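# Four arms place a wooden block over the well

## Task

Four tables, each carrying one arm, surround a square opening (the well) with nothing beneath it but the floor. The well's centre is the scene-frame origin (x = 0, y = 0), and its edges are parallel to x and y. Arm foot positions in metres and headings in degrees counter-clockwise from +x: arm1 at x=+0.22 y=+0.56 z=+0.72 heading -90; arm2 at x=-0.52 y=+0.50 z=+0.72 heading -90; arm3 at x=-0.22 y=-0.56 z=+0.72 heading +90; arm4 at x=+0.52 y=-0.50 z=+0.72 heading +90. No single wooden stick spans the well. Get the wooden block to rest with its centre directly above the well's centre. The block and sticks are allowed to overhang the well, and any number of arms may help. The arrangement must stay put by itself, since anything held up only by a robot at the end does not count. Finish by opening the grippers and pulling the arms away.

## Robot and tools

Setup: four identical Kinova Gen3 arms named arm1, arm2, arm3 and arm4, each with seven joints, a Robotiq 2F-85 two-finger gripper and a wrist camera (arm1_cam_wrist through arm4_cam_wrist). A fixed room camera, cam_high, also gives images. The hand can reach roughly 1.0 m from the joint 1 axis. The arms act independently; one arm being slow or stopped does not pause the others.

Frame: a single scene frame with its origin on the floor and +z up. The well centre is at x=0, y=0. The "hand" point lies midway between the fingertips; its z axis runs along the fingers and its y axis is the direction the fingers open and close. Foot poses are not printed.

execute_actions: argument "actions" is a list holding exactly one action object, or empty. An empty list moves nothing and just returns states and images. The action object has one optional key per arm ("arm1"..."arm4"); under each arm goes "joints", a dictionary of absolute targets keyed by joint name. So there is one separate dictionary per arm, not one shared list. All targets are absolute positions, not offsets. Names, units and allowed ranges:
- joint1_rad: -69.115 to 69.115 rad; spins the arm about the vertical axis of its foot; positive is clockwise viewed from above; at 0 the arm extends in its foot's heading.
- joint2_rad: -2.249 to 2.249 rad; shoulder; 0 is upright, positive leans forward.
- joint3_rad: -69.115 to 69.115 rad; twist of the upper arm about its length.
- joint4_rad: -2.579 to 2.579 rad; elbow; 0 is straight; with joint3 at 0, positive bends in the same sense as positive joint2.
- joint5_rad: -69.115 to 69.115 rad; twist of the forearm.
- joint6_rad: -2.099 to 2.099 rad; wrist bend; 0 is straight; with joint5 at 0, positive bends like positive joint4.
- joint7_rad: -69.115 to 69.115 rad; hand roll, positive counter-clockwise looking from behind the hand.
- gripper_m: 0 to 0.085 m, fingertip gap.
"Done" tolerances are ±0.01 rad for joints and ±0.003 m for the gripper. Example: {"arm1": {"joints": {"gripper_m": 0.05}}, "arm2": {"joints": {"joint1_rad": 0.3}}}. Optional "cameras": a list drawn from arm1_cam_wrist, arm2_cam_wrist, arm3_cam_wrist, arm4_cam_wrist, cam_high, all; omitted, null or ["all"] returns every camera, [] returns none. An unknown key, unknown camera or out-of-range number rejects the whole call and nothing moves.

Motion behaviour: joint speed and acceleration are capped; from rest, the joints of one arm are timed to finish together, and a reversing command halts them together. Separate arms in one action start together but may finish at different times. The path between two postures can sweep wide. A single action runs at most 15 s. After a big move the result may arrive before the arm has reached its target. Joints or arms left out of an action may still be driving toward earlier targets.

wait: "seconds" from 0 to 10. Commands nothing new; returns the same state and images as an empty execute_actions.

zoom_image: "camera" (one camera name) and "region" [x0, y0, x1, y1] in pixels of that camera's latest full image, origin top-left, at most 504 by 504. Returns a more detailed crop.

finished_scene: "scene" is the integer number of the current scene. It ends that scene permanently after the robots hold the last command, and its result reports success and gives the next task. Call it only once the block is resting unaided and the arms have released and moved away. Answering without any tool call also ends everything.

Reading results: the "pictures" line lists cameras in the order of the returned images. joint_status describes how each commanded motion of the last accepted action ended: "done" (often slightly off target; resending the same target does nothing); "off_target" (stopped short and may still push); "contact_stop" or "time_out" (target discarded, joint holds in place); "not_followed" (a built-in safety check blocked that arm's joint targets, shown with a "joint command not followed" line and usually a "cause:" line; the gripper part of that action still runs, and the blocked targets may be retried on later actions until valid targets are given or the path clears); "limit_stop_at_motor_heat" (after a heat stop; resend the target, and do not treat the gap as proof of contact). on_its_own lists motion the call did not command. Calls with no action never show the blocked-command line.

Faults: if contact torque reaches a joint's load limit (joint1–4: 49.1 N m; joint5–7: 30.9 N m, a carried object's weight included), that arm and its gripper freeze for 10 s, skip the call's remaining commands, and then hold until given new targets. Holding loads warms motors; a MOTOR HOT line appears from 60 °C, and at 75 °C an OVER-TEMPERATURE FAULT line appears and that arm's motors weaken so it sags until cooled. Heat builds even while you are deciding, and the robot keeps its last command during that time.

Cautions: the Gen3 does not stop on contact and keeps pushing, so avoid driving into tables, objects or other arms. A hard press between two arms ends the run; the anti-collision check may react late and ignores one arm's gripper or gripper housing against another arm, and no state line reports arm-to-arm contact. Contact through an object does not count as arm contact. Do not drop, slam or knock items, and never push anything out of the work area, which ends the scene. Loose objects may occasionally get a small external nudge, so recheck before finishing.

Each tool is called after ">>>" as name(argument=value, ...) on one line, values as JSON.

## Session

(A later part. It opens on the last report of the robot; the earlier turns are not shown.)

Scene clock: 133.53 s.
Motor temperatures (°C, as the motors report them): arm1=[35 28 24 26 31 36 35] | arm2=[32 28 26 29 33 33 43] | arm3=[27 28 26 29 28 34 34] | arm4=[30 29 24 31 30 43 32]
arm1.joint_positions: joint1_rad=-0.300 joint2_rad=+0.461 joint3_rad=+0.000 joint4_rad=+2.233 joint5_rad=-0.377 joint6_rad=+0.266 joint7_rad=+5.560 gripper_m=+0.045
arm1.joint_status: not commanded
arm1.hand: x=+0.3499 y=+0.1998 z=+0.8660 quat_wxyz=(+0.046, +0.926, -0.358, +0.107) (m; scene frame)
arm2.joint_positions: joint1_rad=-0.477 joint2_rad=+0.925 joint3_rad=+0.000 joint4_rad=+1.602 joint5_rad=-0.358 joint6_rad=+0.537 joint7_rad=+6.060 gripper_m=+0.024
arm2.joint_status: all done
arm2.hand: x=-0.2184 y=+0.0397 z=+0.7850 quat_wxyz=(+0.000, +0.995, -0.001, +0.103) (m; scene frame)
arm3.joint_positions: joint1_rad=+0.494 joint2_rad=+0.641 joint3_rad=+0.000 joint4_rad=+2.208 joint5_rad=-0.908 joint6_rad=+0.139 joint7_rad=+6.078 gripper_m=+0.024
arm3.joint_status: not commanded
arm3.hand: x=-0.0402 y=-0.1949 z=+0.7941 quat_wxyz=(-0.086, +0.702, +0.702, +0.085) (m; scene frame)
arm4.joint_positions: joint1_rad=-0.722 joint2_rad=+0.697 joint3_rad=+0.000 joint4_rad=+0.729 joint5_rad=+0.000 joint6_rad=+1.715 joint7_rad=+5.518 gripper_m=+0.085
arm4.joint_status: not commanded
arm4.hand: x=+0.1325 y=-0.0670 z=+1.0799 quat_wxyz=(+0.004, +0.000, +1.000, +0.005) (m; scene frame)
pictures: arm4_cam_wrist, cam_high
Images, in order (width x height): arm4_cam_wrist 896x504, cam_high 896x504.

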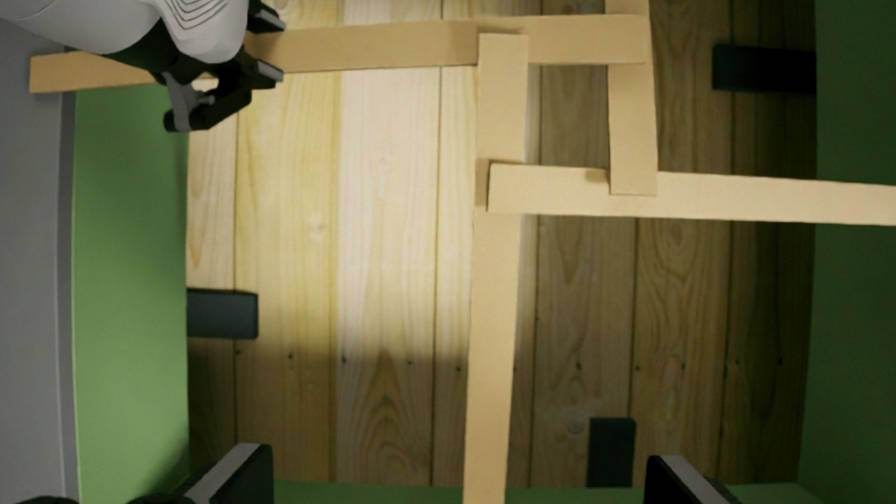

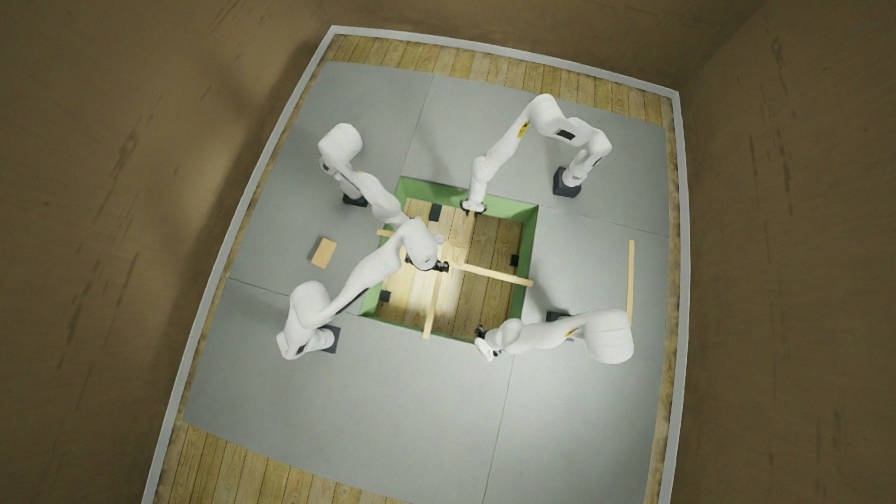

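>>> execute_actions(actions=[{"arm2":{"joints":{"joint1_rad":-0.4856,"joint2_rad":0.9351,"joint4_rad":1.5929,"joint5_rad":-0.3411,"joint6_rad":0.5368,"joint7_rad":6.0377}}}], cameras=["arm4_cam_wrist","arm2_cam_wrist"])

>>> zoom_image(camera="arm4_cam_wrist", region=[450, 0, 750, 230])

Scene clock: 136.47 s.
Motor temperatures (°C, as the motors report them): arm1=[35 28 24 26 31 36 35] | arm2=[32 28 26 29 33 33 43] | arm3=[27 28 26 29 28 34 34] | arm4=[30 29 24 31 30 43 32]
arm1.joint_positions: joint1_rad=-0.300 joint2_rad=+0.461 joint3_rad=+0.000 joint4_rad=+2.233 joint5_rad=-0.377 joint6_rad=+0.266 joint7_rad=+5.560 gripper_m=+0.045
arm1.joint_status: not commanded
arm1.hand: x=+0.3499 y=+0.1998 z=+0.8660 quat_wxyz=(+0.046, +0.926, -0.358, +0.107) (m; scene frame)
arm2.joint_positions: joint1_rad=-0.486 joint2_rad=+0.935 joint3_rad=+0.000 joint4_rad=+1.593 joint5_rad=-0.341 joint6_rad=+0.537 joint7_rad=+6.038 gripper_m=+0.024
arm2.joint_status: all done
arm2.hand: x=-0.2161 y=+0.0400 z=+0.7804 quat_wxyz=(+0.000, +0.995, +0.000, +0.099) (m; scene frame)
arm3.joint_positions: joint1_rad=+0.494 joint2_rad=+0.641 joint3_rad=+0.000 joint4_rad=+2.208 joint5_rad=-0.908 joint6_rad=+0.139 joint7_rad=+6.078 gripper_m=+0.024
arm3.joint_status: not commanded
arm3.hand: x=-0.0402 y=-0.1949 z=+0.7941 quat_wxyz=(-0.086, +0.702, +0.702, +0.085) (m; scene frame)
arm4.joint_positions: joint1_rad=-0.722 joint2_rad=+0.697 joint3_rad=+0.000 joint4_rad=+0.729 joint5_rad=+0.000 joint6_rad=+1.715 joint7_rad=+5.518 gripper_m=+0.085
arm4.joint_status: not commanded
arm4.hand: x=+0.1325 y=-0.0670 z=+1.0799 quat_wxyz=(+0.004, +0.000, +1.000, +0.005) (m; scene frame)
pictures: arm2_cam_wrist, arm4_cam_wrist
Images, in order (width x height): arm2_cam_wrist 896x504, arm4_cam_wrist 896x504.

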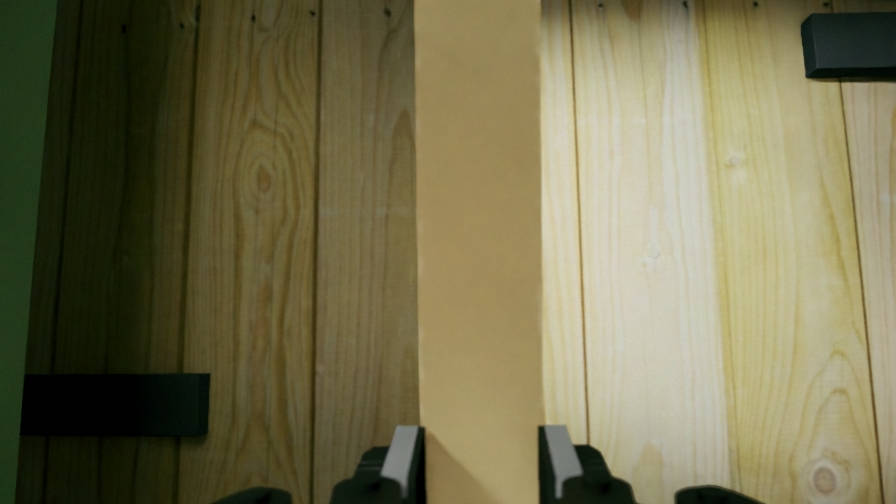

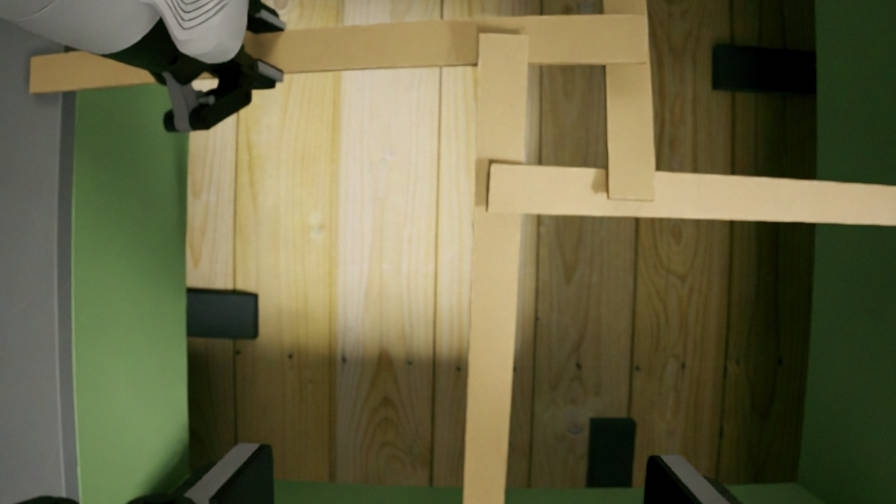

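Region (450, 0, 750, 230) of arm4_cam_wrist's 896x504 image, scaled by 1.680; it fills the top 386 rows of this view, and the rest is white.

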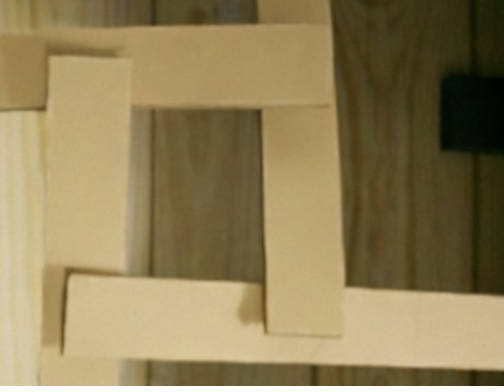

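>>> execute_actions(actions=[{"arm2":{"joints":{"joint1_rad":-0.4908,"joint2_rad":0.9399,"joint4_rad":1.5872,"joint5_rad":-0.3220,"joint6_rad":0.5389,"joint7_rad":6.0169}}}], cameras=["arm4_cam_wrist"])

>>> zoom_image(camera="arm4_cam_wrist", region=[450, 0, 750, 230])

Scene clock: 138.40 s.
Motor temperatures (°C, as the motors report them): arm1=[35 28 24 26 31 36 35] | arm2=[32 28 26 29 33 33 43] | arm3=[27 28 26 29 28 34 34] | arm4=[30 29 24 31 30 43 32]
arm1.joint_positions: joint1_rad=-0.300 joint2_rad=+0.461 joint3_rad=+0.000 joint4_rad=+2.233 joint5_rad=-0.377 joint6_rad=+0.266 joint7_rad=+5.560 gripper_m=+0.045
arm1.joint_status: not commanded
arm1.hand: x=+0.3499 y=+0.1998 z=+0.8660 quat_wxyz=(+0.046, +0.926, -0.358, +0.107) (m; scene frame)
arm2.joint_positions: joint1_rad=-0.491 joint2_rad=+0.940 joint3_rad=+0.000 joint4_rad=+1.587 joint5_rad=-0.322 joint6_rad=+0.539 joint7_rad=+6.017 gripper_m=+0.024
arm2.joint_status: all done
arm2.hand: x=-0.2158 y=+0.0398 z=+0.7785 quat_wxyz=(+0.000, +0.996, +0.000, +0.094) (m; scene frame)
arm3.joint_positions: joint1_rad=+0.494 joint2_rad=+0.641 joint3_rad=+0.000 joint4_rad=+2.208 joint5_rad=-0.908 joint6_rad=+0.139 joint7_rad=+6.078 gripper_m=+0.024
arm3.joint_status: not commanded
arm3.hand: x=-0.0402 y=-0.1950 z=+0.7940 quat_wxyz=(-0.086, +0.702, +0.702, +0.085) (m; scene frame)
arm4.joint_positions: joint1_rad=-0.722 joint2_rad=+0.697 joint3_rad=+0.000 joint4_rad=+0.729 joint5_rad=+0.000 joint6_rad=+1.715 joint7_rad=+5.517 gripper_m=+0.085
arm4.joint_status: not commanded
arm4.hand: x=+0.1325 y=-0.0670 z=+1.0799 quat_wxyz=(+0.004, +0.000, +1.000, +0.005) (m; scene frame)
pictures: arm4_cam_wrist
Images, in order (width x height): arm4_cam_wrist 896x504.

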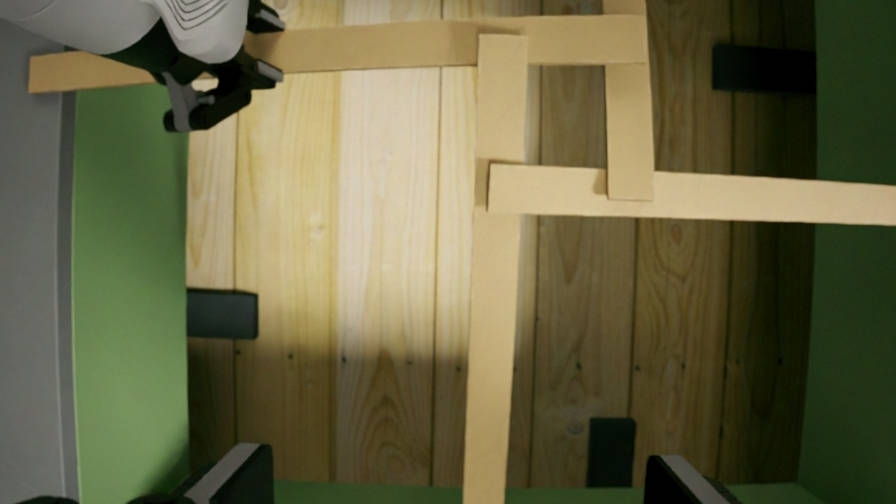

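Region (450, 0, 750, 230) of arm4_cam_wrist's 896x504 image, scaled by 1.680; it fills the top 386 rows of this view, and the rest is white.

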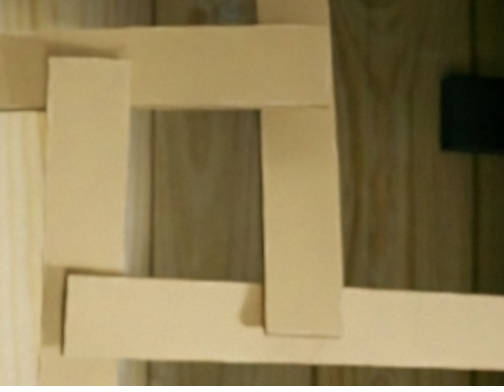

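>>> execute_actions(actions=[{"arm2":{"joints":{"gripper_m":0.045}}}], cameras=["arm4_cam_wrist","arm2_cam_wrist"])

>>> zoom_image(camera="arm4_cam_wrist", region=[450, 0, 750, 230])

Scene clock: 141.20 s.
Motor temperatures (°C, as the motors report them): arm1=[35 28 24 26 31 36 35] | arm2=[32 28 26 29 33 33 43] | arm3=[27 28 26 29 28 34 34] | arm4=[30 29 24 31 30 43 32]
arm1.joint_positions: joint1_rad=-0.300 joint2_rad=+0.461 joint3_rad=+0.000 joint4_rad=+2.233 joint5_rad=-0.377 joint6_rad=+0.266 joint7_rad=+5.560 gripper_m=+0.045
arm1.joint_status: not commanded
arm1.hand: x=+0.3499 y=+0.1998 z=+0.8660 quat_wxyz=(+0.046, +0.926, -0.358, +0.107) (m; scene frame)
arm2.joint_positions: joint1_rad=-0.491 joint2_rad=+0.940 joint3_rad=+0.000 joint4_rad=+1.587 joint5_rad=-0.322 joint6_rad=+0.539 joint7_rad=+6.017 gripper_m=+0.045
arm2.joint_status: all done
arm2.hand: x=-0.2157 y=+0.0398 z=+0.7786 quat_wxyz=(+0.000, +0.996, +0.000, +0.094) (m; scene frame)
arm3.joint_positions: joint1_rad=+0.494 joint2_rad=+0.641 joint3_rad=+0.000 joint4_rad=+2.208 joint5_rad=-0.908 joint6_rad=+0.139 joint7_rad=+6.078 gripper_m=+0.024
arm3.joint_status: not commanded
arm3.hand: x=-0.0402 y=-0.1949 z=+0.7940 quat_wxyz=(-0.086, +0.702, +0.702, +0.085) (m; scene frame)
arm4.joint_positions: joint1_rad=-0.722 joint2_rad=+0.697 joint3_rad=+0.000 joint4_rad=+0.729 joint5_rad=+0.000 joint6_rad=+1.715 joint7_rad=+5.518 gripper_m=+0.085
arm4.joint_status: not commanded
arm4.hand: x=+0.1325 y=-0.0670 z=+1.0799 quat_wxyz=(+0.004, +0.000, +1.000, +0.005) (m; scene frame)
pictures: arm2_cam_wrist, arm4_cam_wrist
Images, in order (width x height): arm2_cam_wrist 896x504, arm4_cam_wrist 896x504.

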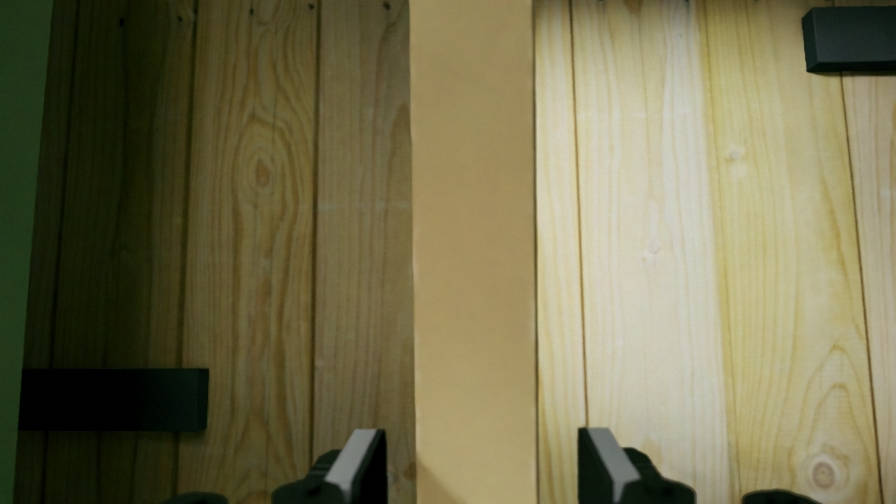

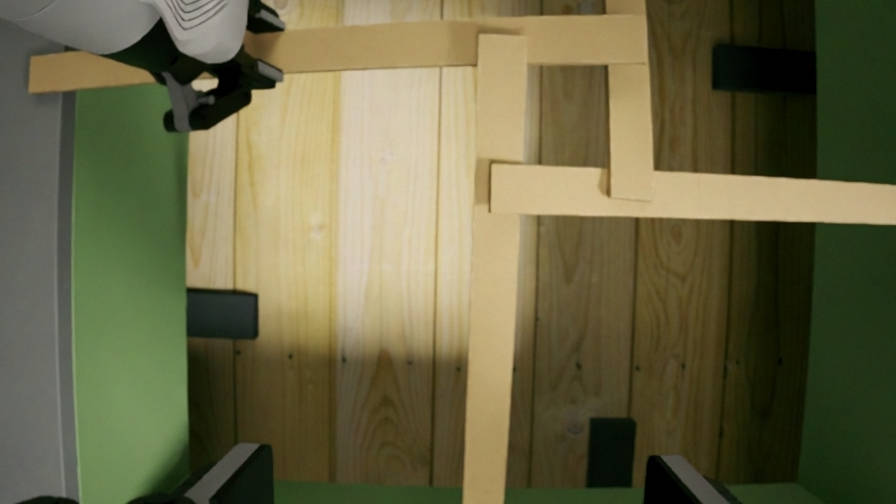

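Region (450, 0, 750, 230) of arm4_cam_wrist's 896x504 image, scaled by 1.680; it fills the top 386 rows of this view, and the rest is white.

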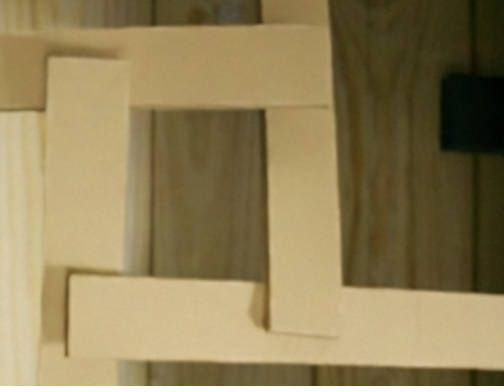

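>>> execute_actions(actions=[{"arm2":{"joints":{"joint2_rad":0.8024,"joint4_rad":1.5694,"joint5_rad":-0.24,"joint6_rad":0.675,"joint7_rad":5.925}},"arm3":{"joints":{"joint1_rad":0.4702,"joint2_rad":0.6755,"joint4_rad":2.1580,"joint5_rad":-0.5063,"joint6_rad":0.1672,"joint7_rad":5.6561}}}], cameras=["arm4_cam_wrist","cam_high"])

>>> zoom_image(camera="arm4_cam_wrist", region=[450, 0, 750, 230])

Scene clock: 148.70 s.
Motor temperatures (°C, as the motors report them): arm1=[35 28 24 26 31 36 35] | arm2=[32 29 26 29 33 33 43] | arm3=[27 28 26 29 28 34 34] | arm4=[30 29 24 31 30 43 32]
arm1.joint_positions: joint1_rad=-0.300 joint2_rad=+0.461 joint3_rad=+0.000 joint4_rad=+2.233 joint5_rad=-0.377 joint6_rad=+0.266 joint7_rad=+5.560 gripper_m=+0.045
arm1.joint_status: not commanded
arm1.hand: x=+0.3499 y=+0.1998 z=+0.8660 quat_wxyz=(+0.046, +0.926, -0.358, +0.107) (m; scene frame)
arm2.joint_positions: joint1_rad=-0.491 joint2_rad=+0.803 joint3_rad=+0.000 joint4_rad=+1.569 joint5_rad=-0.240 joint6_rad=+0.675 joint7_rad=+5.925 gripper_m=+0.045
arm2.joint_status: all done
arm2.hand: x=-0.2175 y=+0.0345 z=+0.8536 quat_wxyz=(+0.008, +0.996, -0.001, +0.091) (m; scene frame)
arm3.joint_positions: joint1_rad=+0.470 joint2_rad=+0.676 joint3_rad=+0.000 joint4_rad=+2.158 joint5_rad=-0.506 joint6_rad=+0.167 joint7_rad=+5.656 gripper_m=+0.024
arm3.joint_status: all done
arm3.hand: x=-0.0399 y=-0.1930 z=+0.7827 quat_wxyz=(-0.066, +0.704, +0.704, +0.066) (m; scene frame)
arm4.joint_positions: joint1_rad=-0.722 joint2_rad=+0.697 joint3_rad=+0.000 joint4_rad=+0.729 joint5_rad=+0.000 joint6_rad=+1.715 joint7_rad=+5.518 gripper_m=+0.085
arm4.joint_status: not commanded
arm4.hand: x=+0.1325 y=-0.0670 z=+1.0799 quat_wxyz=(+0.004, +0.000, +1.000, +0.005) (m; scene frame)
pictures: arm4_cam_wrist, cam_high
Images, in order (width x height): arm4_cam_wrist 896x504, cam_high 896x504.

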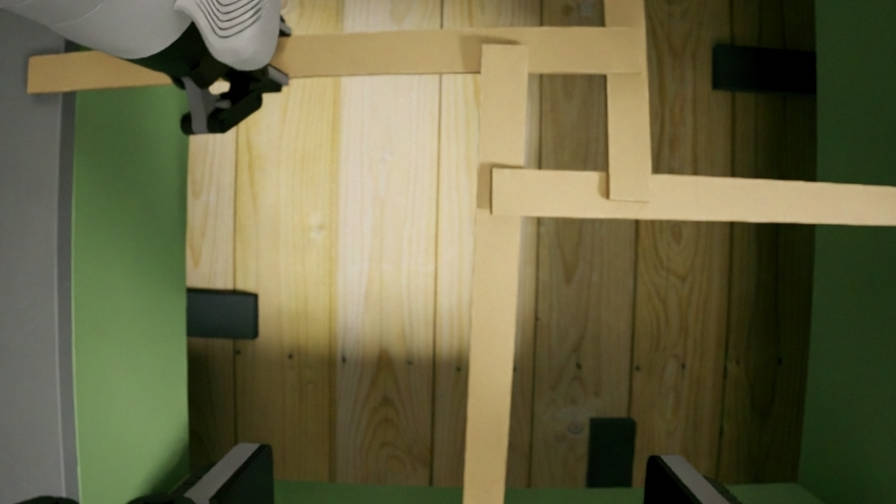

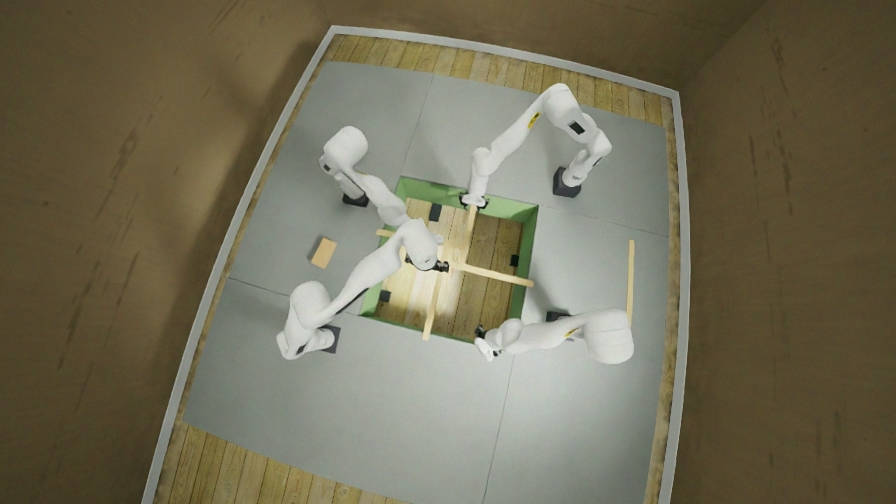

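Region (450, 0, 750, 230) of arm4_cam_wrist's 896x504 image, scaled by 1.680; it fills the top 386 rows of this view, and the rest is white.

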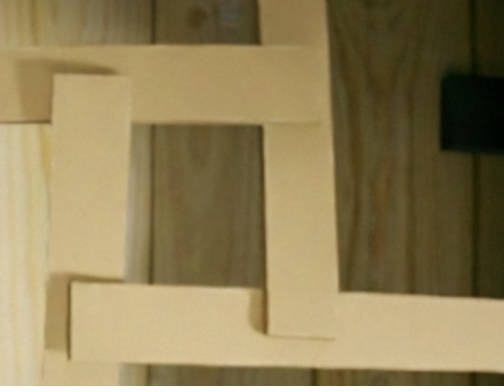

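>>> execute_actions(actions=[{"arm2":{"joints":{"joint1_rad":-0.28}},"arm3":{"joints":{"joint1_rad":0.4535,"joint2_rad":0.7037,"joint4_rad":2.1187,"joint5_rad":-0.3109,"joint6_rad":0.2023,"joint7_rad":5.4467}}}], cameras=["arm4_cam_wrist"])

>>> zoom_image(camera="arm4_cam_wrist", region=[450, 0, 750, 230])

Scene clock: 151.00 s.
Motor temperatures (°C, as the motors report them): arm1=[35 28 24 26 31 36 35] | arm2=[32 29 26 29 33 33 43] | arm3=[27 28 26 29 28 34 34] | arm4=[30 29 24 31 30 43 32]
arm1.joint_positions: joint1_rad=-0.300 joint2_rad=+0.461 joint3_rad=+0.000 joint4_rad=+2.233 joint5_rad=-0.377 joint6_rad=+0.266 joint7_rad=+5.560 gripper_m=+0.045
arm1.joint_status: not commanded
arm1.hand: x=+0.3499 y=+0.1998 z=+0.8660 quat_wxyz=(+0.046, +0.926, -0.358, +0.107) (m; scene frame)
arm2.joint_positions: joint1_rad=-0.280 joint2_rad=+0.802 joint3_rad=+0.000 joint4_rad=+1.569 joint5_rad=-0.240 joint6_rad=+0.675 joint7_rad=+5.925 gripper_m=+0.045
arm2.joint_status: all done
arm2.hand: x=-0.3214 y=-0.0184 z=+0.8539 quat_wxyz=(+0.018, +0.990, -0.105, +0.089) (m; scene frame)
arm3.joint_positions: joint1_rad=+0.454 joint2_rad=+0.705 joint3_rad=+0.000 joint4_rad=+2.119 joint5_rad=-0.311 joint6_rad=+0.203 joint7_rad=+5.447 gripper_m=+0.024
arm3.joint_status: all done
arm3.hand: x=-0.0398 y=-0.1909 z=+0.7742 quat_wxyz=(-0.052, +0.705, +0.705, +0.052) (m; scene frame)
arm4.joint_positions: joint1_rad=-0.722 joint2_rad=+0.697 joint3_rad=+0.000 joint4_rad=+0.729 joint5_rad=+0.000 joint6_rad=+1.715 joint7_rad=+5.518 gripper_m=+0.085
arm4.joint_status: not commanded
arm4.hand: x=+0.1325 y=-0.0670 z=+1.0799 quat_wxyz=(+0.004, +0.000, +1.000, +0.005) (m; scene frame)
pictures: arm4_cam_wrist
Images, in order (width x height): arm4_cam_wrist 896x504.

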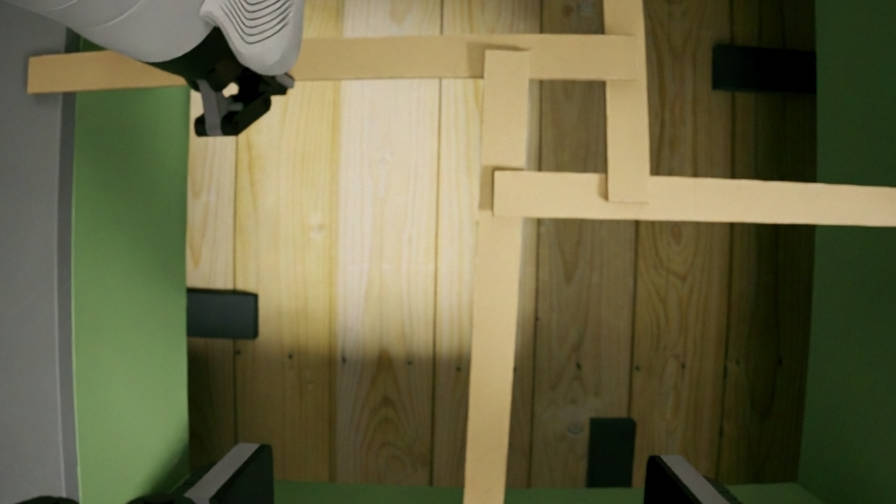

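Region (450, 0, 750, 230) of arm4_cam_wrist's 896x504 image, scaled by 1.680; it fills the top 386 rows of this view, and the rest is white.

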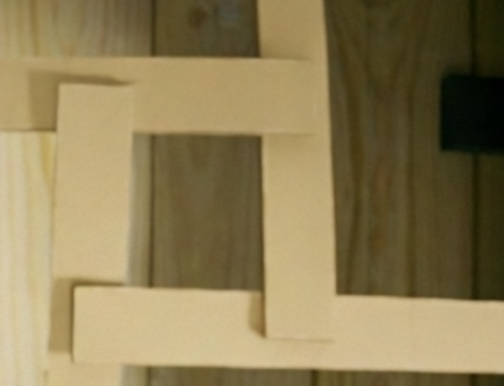

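>>> execute_actions(actions=[{"arm2":{"joints":{"joint1_rad":-0.2}},"arm3":{"joints":{"joint1_rad":0.4477,"joint2_rad":0.7146,"joint4_rad":2.1039,"joint5_rad":-0.2568,"joint6_rad":0.2171,"joint7_rad":5.3878}}}], cameras=["arm4_cam_wrist"])

>>> zoom_image(camera="arm4_cam_wrist", region=[560, 0, 700, 110])

Scene clock: 152.87 s.
Motor temperatures (°C, as the motors report them): arm1=[35 28 24 26 31 36 35] | arm2=[32 29 26 29 33 33 43] | arm3=[27 28 26 29 28 34 34] | arm4=[30 29 24 31 30 43 32]
arm1.joint_positions: joint1_rad=-0.300 joint2_rad=+0.461 joint3_rad=+0.000 joint4_rad=+2.233 joint5_rad=-0.377 joint6_rad=+0.266 joint7_rad=+5.560 gripper_m=+0.045
arm1.joint_status: not commanded
arm1.hand: x=+0.3499 y=+0.1998 z=+0.8660 quat_wxyz=(+0.046, +0.926, -0.358, +0.107) (m; scene frame)
arm2.joint_positions: joint1_rad=-0.200 joint2_rad=+0.802 joint3_rad=+0.000 joint4_rad=+1.569 joint5_rad=-0.240 joint6_rad=+0.675 joint7_rad=+5.925 gripper_m=+0.045
arm2.joint_status: all done
arm2.hand: x=-0.3635 y=-0.0327 z=+0.8540 quat_wxyz=(+0.022, +0.985, -0.145, +0.089) (m; scene frame)
arm3.joint_positions: joint1_rad=+0.448 joint2_rad=+0.716 joint3_rad=+0.000 joint4_rad=+2.104 joint5_rad=-0.257 joint6_rad=+0.217 joint7_rad=+5.388 gripper_m=+0.024
arm3.joint_status: all done
arm3.hand: x=-0.0399 y=-0.1903 z=+0.7710 quat_wxyz=(-0.047, +0.706, +0.706, +0.046) (m; scene frame)
arm4.joint_positions: joint1_rad=-0.722 joint2_rad=+0.697 joint3_rad=+0.000 joint4_rad=+0.729 joint5_rad=+0.000 joint6_rad=+1.715 joint7_rad=+5.518 gripper_m=+0.085
arm4.joint_status: not commanded
arm4.hand: x=+0.1325 y=-0.0670 z=+1.0799 quat_wxyz=(+0.004, +0.000, +1.000, +0.005) (m; scene frame)
pictures: arm4_cam_wrist
Images, in order (width x height): arm4_cam_wrist 896x504.

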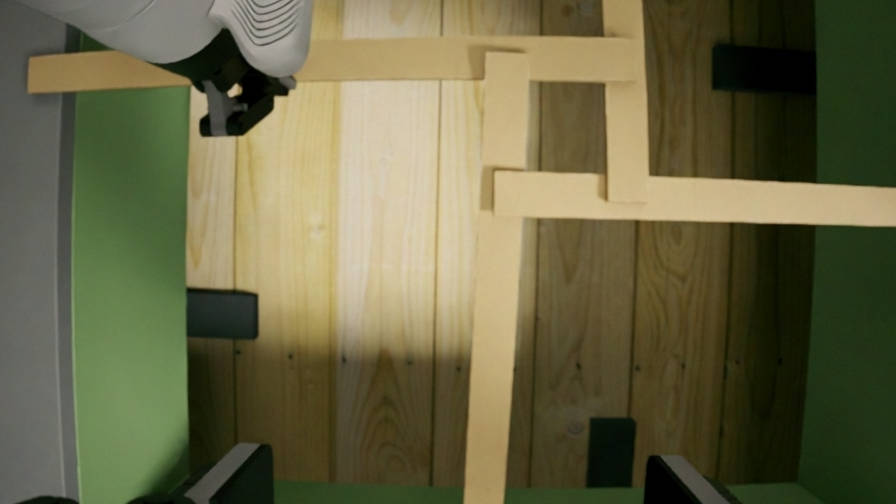

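Region (560, 0, 700, 110) of arm4_cam_wrist's 896x504 image, scaled by 3.600; it fills the top 396 rows of this view, and the rest is white.

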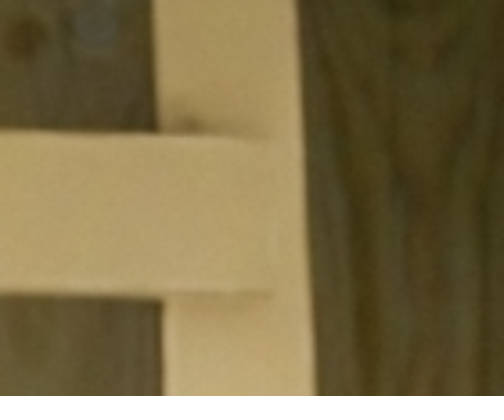

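>>> execute_actions(actions=[{"arm2":{"joints":{"joint1_rad":-0.12}},"arm3":{"joints":{"joint1_rad":0.4419,"joint2_rad":0.7256,"joint4_rad":2.0890,"joint5_rad":-0.2093,"joint6_rad":0.2323,"joint7_rad":5.3354}}}], cameras=["arm4_cam_wrist"])

>>> zoom_image(camera="arm4_cam_wrist", region=[560, 0, 700, 110])

Scene clock: 154.70 s.
Motor temperatures (°C, as the motors report them): arm1=[35 28 24 26 31 36 35] | arm2=[32 29 26 29 33 33 43] | arm3=[27 29 26 29 28 34 34] | arm4=[30 29 24 31 30 43 32]
arm1.joint_positions: joint1_rad=-0.300 joint2_rad=+0.461 joint3_rad=+0.000 joint4_rad=+2.233 joint5_rad=-0.377 joint6_rad=+0.266 joint7_rad=+5.560 gripper_m=+0.045
arm1.joint_status: not commanded
arm1.hand: x=+0.3499 y=+0.1998 z=+0.8660 quat_wxyz=(+0.046, +0.926, -0.358, +0.107) (m; scene frame)
arm2.joint_positions: joint1_rad=-0.120 joint2_rad=+0.802 joint3_rad=+0.000 joint4_rad=+1.569 joint5_rad=-0.240 joint6_rad=+0.675 joint7_rad=+5.925 gripper_m=+0.045
arm2.joint_status: all done
arm2.hand: x=-0.4066 y=-0.0434 z=+0.8541 quat_wxyz=(+0.025, +0.979, -0.184, +0.088) (m; scene frame)
arm3.joint_positions: joint1_rad=+0.442 joint2_rad=+0.727 joint3_rad=+0.000 joint4_rad=+2.089 joint5_rad=-0.209 joint6_rad=+0.233 joint7_rad=+5.335 gripper_m=+0.024
arm3.joint_status: all done
arm3.hand: x=-0.0398 y=-0.1896 z=+0.7678 quat_wxyz=(-0.042, +0.706, +0.706, +0.041) (m; scene frame)
arm4.joint_positions: joint1_rad=-0.722 joint2_rad=+0.697 joint3_rad=+0.000 joint4_rad=+0.729 joint5_rad=+0.000 joint6_rad=+1.715 joint7_rad=+5.518 gripper_m=+0.085
arm4.joint_status: not commanded
arm4.hand: x=+0.1325 y=-0.0670 z=+1.0799 quat_wxyz=(+0.004, +0.000, +1.000, +0.005) (m; scene frame)
pictures: arm4_cam_wrist
Images, in order (width x height): arm4_cam_wrist 896x504.

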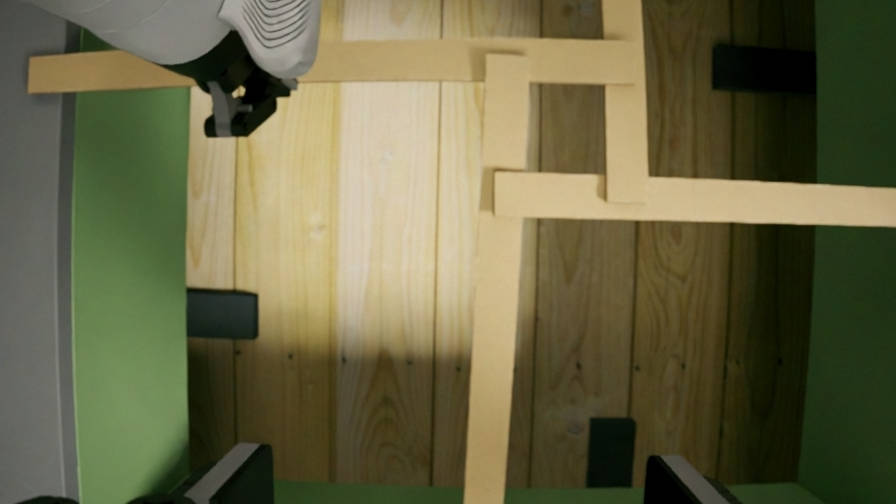

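Region (560, 0, 700, 110) of arm4_cam_wrist's 896x504 image, scaled by 3.600; it fills the top 396 rows of this view, and the rest is white.

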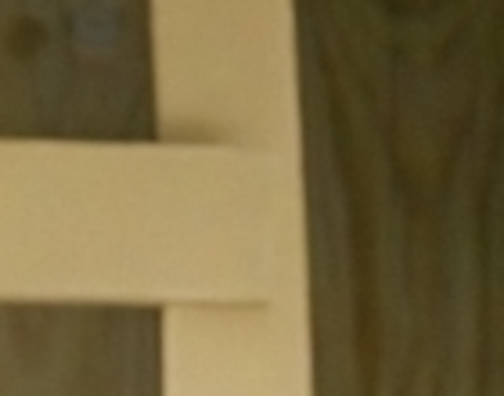

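>>> execute_actions(actions=[{"arm2":{"joints":{"joint1_rad":-0.07}},"arm3":{"joints":{"joint1_rad":0.4380,"joint2_rad":0.7329,"joint4_rad":2.0791,"joint5_rad":-0.1803,"joint6_rad":0.2425,"joint7_rad":5.3032}}}], cameras=["arm4_cam_wrist"])

>>> zoom_image(camera="arm4_cam_wrist", region=[560, 0, 700, 110])

Scene clock: 156.53 s.
Motor temperatures (°C, as the motors report them): arm1=[35 28 24 26 31 36 35] | arm2=[32 29 26 29 33 33 43] | arm3=[27 29 26 29 28 34 34] | arm4=[30 29 24 31 30 43 32]
arm1.joint_positions: joint1_rad=-0.300 joint2_rad=+0.461 joint3_rad=+0.000 joint4_rad=+2.233 joint5_rad=-0.377 joint6_rad=+0.266 joint7_rad=+5.560 gripper_m=+0.045
arm1.joint_status: not commanded
arm1.hand: x=+0.3499 y=+0.1998 z=+0.8660 quat_wxyz=(+0.046, +0.926, -0.358, +0.107) (m; scene frame)
arm2.joint_positions: joint1_rad=-0.070 joint2_rad=+0.802 joint3_rad=+0.000 joint4_rad=+1.569 joint5_rad=-0.240 joint6_rad=+0.675 joint7_rad=+5.925 gripper_m=+0.045
arm2.joint_status: all done
arm2.hand: x=-0.4339 y=-0.0484 z=+0.8541 quat_wxyz=(+0.028, +0.974, -0.208, +0.087) (m; scene frame)
arm3.joint_positions: joint1_rad=+0.438 joint2_rad=+0.734 joint3_rad=+0.000 joint4_rad=+2.079 joint5_rad=-0.180 joint6_rad=+0.243 joint7_rad=+5.303 gripper_m=+0.024
arm3.joint_status: all done
arm3.hand: x=-0.0397 y=-0.1891 z=+0.7658 quat_wxyz=(-0.038, +0.706, +0.706, +0.038) (m; scene frame)
arm4.joint_positions: joint1_rad=-0.722 joint2_rad=+0.697 joint3_rad=+0.000 joint4_rad=+0.729 joint5_rad=+0.000 joint6_rad=+1.715 joint7_rad=+5.518 gripper_m=+0.085
arm4.joint_status: not commanded
arm4.hand: x=+0.1325 y=-0.0670 z=+1.0799 quat_wxyz=(+0.004, +0.000, +1.000, +0.005) (m; scene frame)
pictures: arm4_cam_wrist
Images, in order (width x height): arm4_cam_wrist 896x504.

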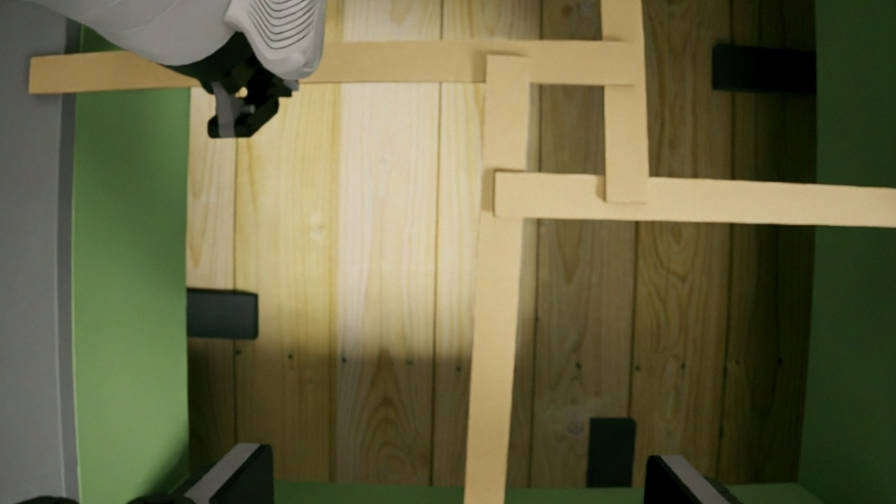

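Region (560, 0, 700, 110) of arm4_cam_wrist's 896x504 image, scaled by 3.600; it fills the top 396 rows of this view, and the rest is white.

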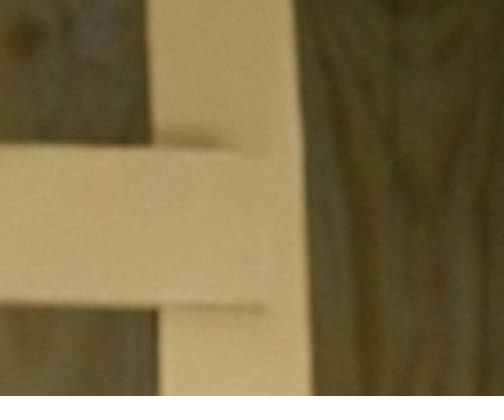

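>>> execute_actions(actions=[{"arm3":{"joints":{"gripper_m":0.045}},"arm2":{"joints":{"joint1_rad":0.0}}}], cameras=["arm4_cam_wrist","arm3_cam_wrist"])

>>> zoom_image(camera="arm4_cam_wrist", region=[450, 0, 750, 230])

Scene clock: 158.03 s.
Motor temperatures (°C, as the motors report them): arm1=[35 28 24 26 31 36 35] | arm2=[32 29 26 29 33 33 43] | arm3=[27 29 26 29 28 34 34] | arm4=[30 29 24 31 30 43 32]
arm1.joint_positions: joint1_rad=-0.300 joint2_rad=+0.461 joint3_rad=+0.000 joint4_rad=+2.233 joint5_rad=-0.377 joint6_rad=+0.266 joint7_rad=+5.560 gripper_m=+0.045
arm1.joint_status: not commanded
arm1.hand: x=+0.3499 y=+0.1998 z=+0.8660 quat_wxyz=(+0.046, +0.926, -0.358, +0.107) (m; scene frame)
arm2.joint_positions: joint1_rad=+0.000 joint2_rad=+0.802 joint3_rad=+0.000 joint4_rad=+1.569 joint5_rad=-0.240 joint6_rad=+0.675 joint7_rad=+5.925 gripper_m=+0.045
arm2.joint_status: all done
arm2.hand: x=-0.4725 y=-0.0531 z=+0.8542 quat_wxyz=(+0.031, +0.966, -0.242, +0.086) (m; scene frame)
arm3.joint_positions: joint1_rad=+0.438 joint2_rad=+0.733 joint3_rad=+0.000 joint4_rad=+2.079 joint5_rad=-0.180 joint6_rad=+0.242 joint7_rad=+5.303 gripper_m=+0.045
arm3.joint_status: all done
arm3.hand: x=-0.0395 y=-0.1886 z=+0.7662 quat_wxyz=(-0.038, +0.706, +0.706, +0.039) (m; scene frame)
arm4.joint_positions: joint1_rad=-0.722 joint2_rad=+0.697 joint3_rad=+0.000 joint4_rad=+0.729 joint5_rad=+0.000 joint6_rad=+1.715 joint7_rad=+5.518 gripper_m=+0.085
arm4.joint_status: not commanded
arm4.hand: x=+0.1325 y=-0.0670 z=+1.0799 quat_wxyz=(+0.004, +0.000, +1.000, +0.005) (m; scene frame)
pictures: arm3_cam_wrist, arm4_cam_wrist
Images, in order (width x height): arm3_cam_wrist 896x504, arm4_cam_wrist 896x504.

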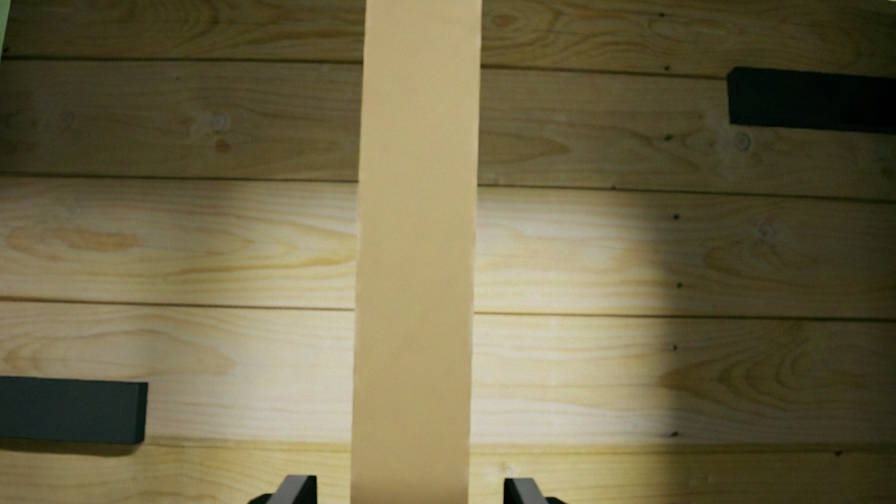

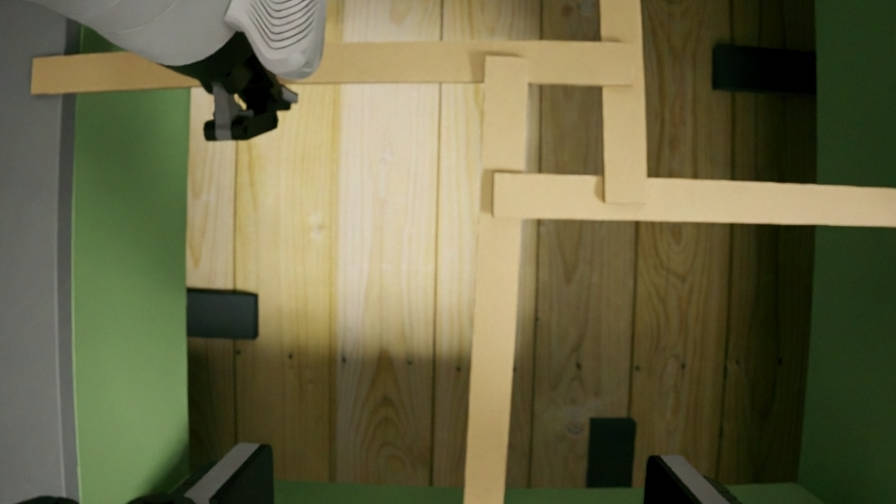

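Region (450, 0, 750, 230) of arm4_cam_wrist's 896x504 image, scaled by 1.680; it fills the top 386 rows of this view, and the rest is white.

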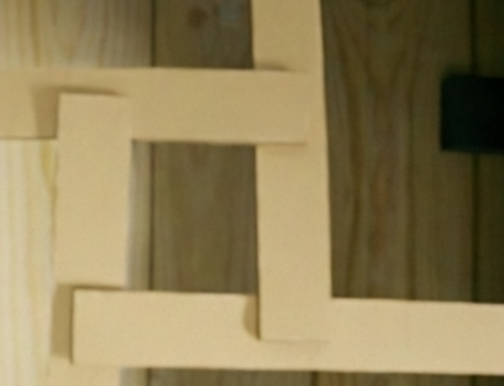

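>>> execute_actions(actions=[{"arm3":{"joints":{"joint2_rad":0.5614,"joint4_rad":2.0499,"joint5_rad":-0.1011,"joint6_rad":0.4414,"joint7_rad":5.2196}},"arm4":{"joints":{"joint1_rad":-0.62,"joint2_rad":0.48,"joint4_rad":0.95,"joint6_rad":1.71}}}], cameras=["arm3_cam_wrist"])

>>> execute_actions(actions=[{"arm3":{"joints":{"joint1_rad":1.7712,"joint2_rad":0.1097,"joint4_rad":1.8330,"joint5_rad":0.0,"joint6_rad":1.1989,"joint7_rad":4.8927,"gripper_m":0.085}},"arm4":{"joints":{"joint1_rad":-0.2,"joint2_rad":0.0,"joint4_rad":1.3,"joint6_rad":1.84}},"arm2":{"joints":{"joint1_rad":0.5}},"arm1":{"joints":{"joint1_rad":-0.8}}}], cameras=["arm3_cam_wrist","cam_high"])

Scene clock: 165.80 s.
Motor temperatures (°C, as the motors report them): arm1=[35 28 24 26 31 36 35] | arm2=[32 29 26 29 33 33 43] | arm3=[27 29 26 29 28 34 34] | arm4=[30 29 24 31 30 43 32]
arm1.joint_positions: joint1_rad=-0.300 joint2_rad=+0.461 joint3_rad=+0.000 joint4_rad=+2.233 joint5_rad=-0.377 joint6_rad=+0.266 joint7_rad=+5.560 gripper_m=+0.045
arm1.joint_status: not commanded
arm1.hand: x=+0.3499 y=+0.1998 z=+0.8660 quat_wxyz=(+0.046, +0.926, -0.358, +0.107) (m; scene frame)
arm2.joint_positions: joint1_rad=+0.000 joint2_rad=+0.802 joint3_rad=+0.000 joint4_rad=+1.569 joint5_rad=-0.240 joint6_rad=+0.675 joint7_rad=+5.925 gripper_m=+0.045
arm2.joint_status: not commanded
arm2.hand: x=-0.4726 y=-0.0531 z=+0.8542 quat_wxyz=(+0.031, +0.966, -0.242, +0.086) (m; scene frame)
arm3.joint_positions: joint1_rad=+0.438 joint2_rad=+0.561 joint3_rad=+0.000 joint4_rad=+2.050 joint5_rad=-0.101 joint6_rad=+0.441 joint7_rad=+5.220 gripper_m=+0.045
arm3.joint_status: all done
arm3.hand: x=-0.0399 y=-0.1894 z=+0.8358 quat_wxyz=(-0.038, +0.706, +0.706, +0.039) (m; scene frame)
arm4.joint_positions: joint1_rad=-0.620 joint2_rad=+0.480 joint3_rad=+0.000 joint4_rad=+0.950 joint5_rad=+0.000 joint6_rad=+1.710 joint7_rad=+5.518 gripper_m=+0.085
arm4.joint_status: all done
arm4.hand: x=+0.2247 y=-0.0898 z=+1.1297 quat_wxyz=(+0.004, +0.051, +0.999, +0.006) (m; scene frame)
pictures: arm3_cam_wrist
Images, in order (width x height): arm3_cam_wrist 896x504.

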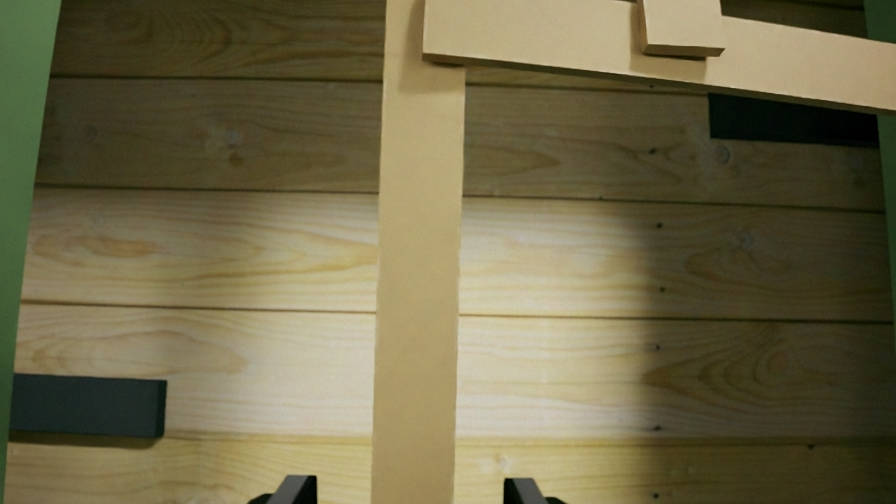

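Scene clock: 168.47 s.
Motor temperatures (°C, as the motors report them): arm1=[35 28 24 26 31 36 35] | arm2=[32 29 26 29 33 33 43] | arm3=[27 29 26 29 28 34 34] | arm4=[30 29 24 31 30 43 32]
arm1.joint_positions: joint1_rad=-0.800 joint2_rad=+0.461 joint3_rad=+0.000 joint4_rad=+2.233 joint5_rad=-0.377 joint6_rad=+0.266 joint7_rad=+5.560 gripper_m=+0.045
arm1.joint_status: all done
arm1.hand: x=+0.5065 y=+0.3080 z=+0.8664 quat_wxyz=(+0.021, +0.986, -0.118, +0.114) (m; scene frame)
arm2.joint_positions: joint1_rad=+0.500 joint2_rad=+0.802 joint3_rad=+0.000 joint4_rad=+1.569 joint5_rad=-0.240 joint6_rad=+0.675 joint7_rad=+5.925 gripper_m=+0.045
arm2.joint_status: all done
arm2.hand: x=-0.7435 y=-0.0081 z=+0.8548 quat_wxyz=(+0.051, +0.876, -0.474, +0.076) (m; scene frame)
arm3.joint_positions: joint1_rad=+1.771 joint2_rad=+0.110 joint3_rad=+0.000 joint4_rad=+1.833 joint5_rad=+0.000 joint6_rad=+1.199 joint7_rad=+4.893 gripper_m=+0.085
arm3.joint_status: all done
arm3.hand: x=+0.1111 y=-0.6475 z=+1.0500 quat_wxyz=(-0.004, +1.000, +0.000, +0.002) (m; scene frame)
arm4.joint_positions: joint1_rad=-0.200 joint2_rad=+0.000 joint3_rad=+0.000 joint4_rad=+1.300 joint5_rad=+0.000 joint6_rad=+1.840 joint7_rad=+5.517 gripper_m=+0.085
arm4.joint_status: all done
arm4.hand: x=+0.4670 y=-0.2042 z=+1.2183 quat_wxyz=(+0.002, +0.258, +0.966, +0.007) (m; scene frame)
pictures: arm3_cam_wrist, cam_high
Images, in order (width x height): arm3_cam_wrist 896x504, cam_high 896x504.

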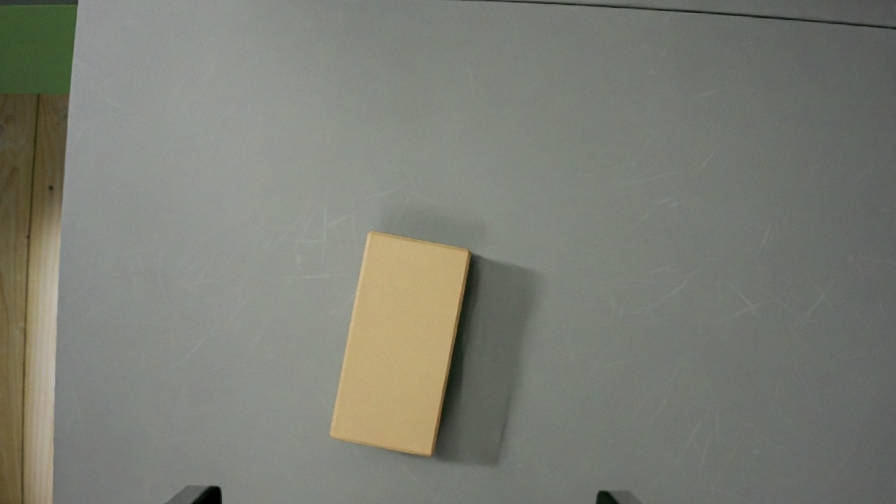

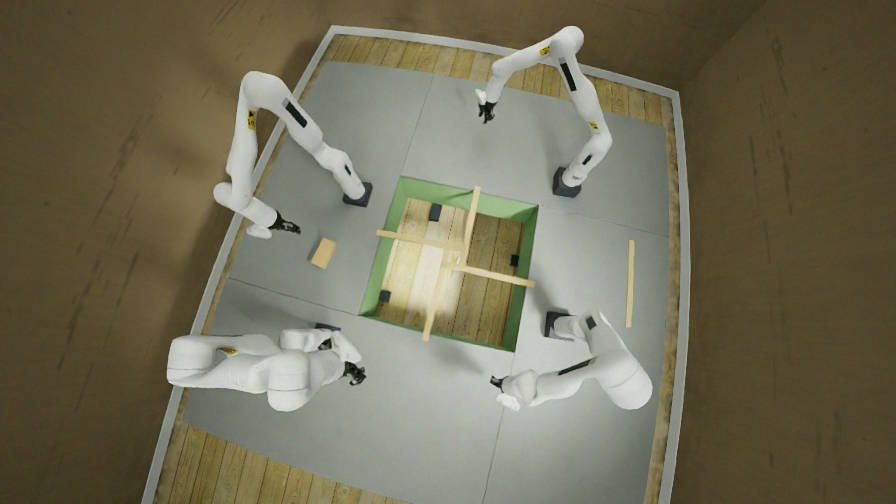

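>>> zoom_image(camera="cam_high", region=[280, 215, 380, 295])

>>> zoom_image(camera="arm3_cam_wrist", region=[300, 210, 560, 480])

>>> zoom_image(camera="cam_high", region=[360, 170, 550, 350])

Region (280, 215, 380, 295) of cam_high's 896x504 image, scaled by 5.040, with more detail than that image has; it fills the top 403 rows of this view, and the rest is white.

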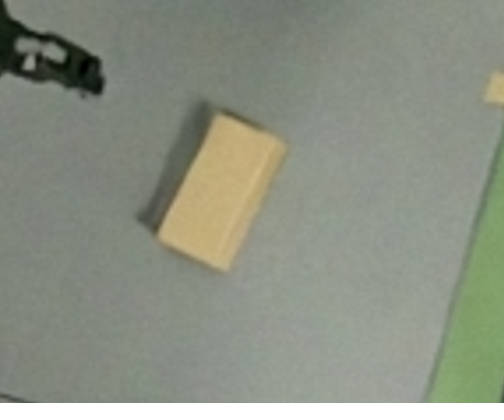

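Region (300, 210, 560, 480) of arm3_cam_wrist's 896x504 image, scaled by 1.867; it fills the left 485 columns of this view, and the rest is white.

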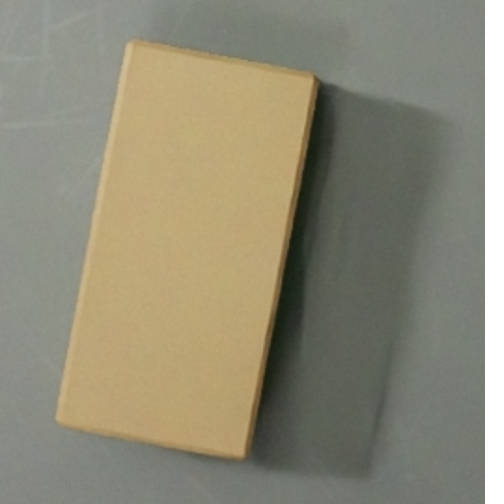

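Region (360, 170, 550, 350) of cam_high's 896x504 image, scaled by 2.653, with more detail than that image has; it fills the top 477 rows of this view, and the rest is white.

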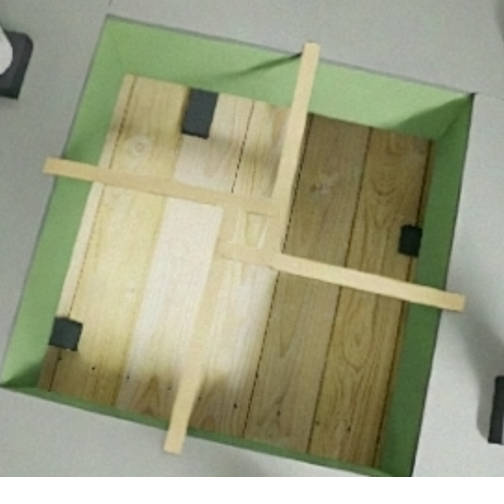

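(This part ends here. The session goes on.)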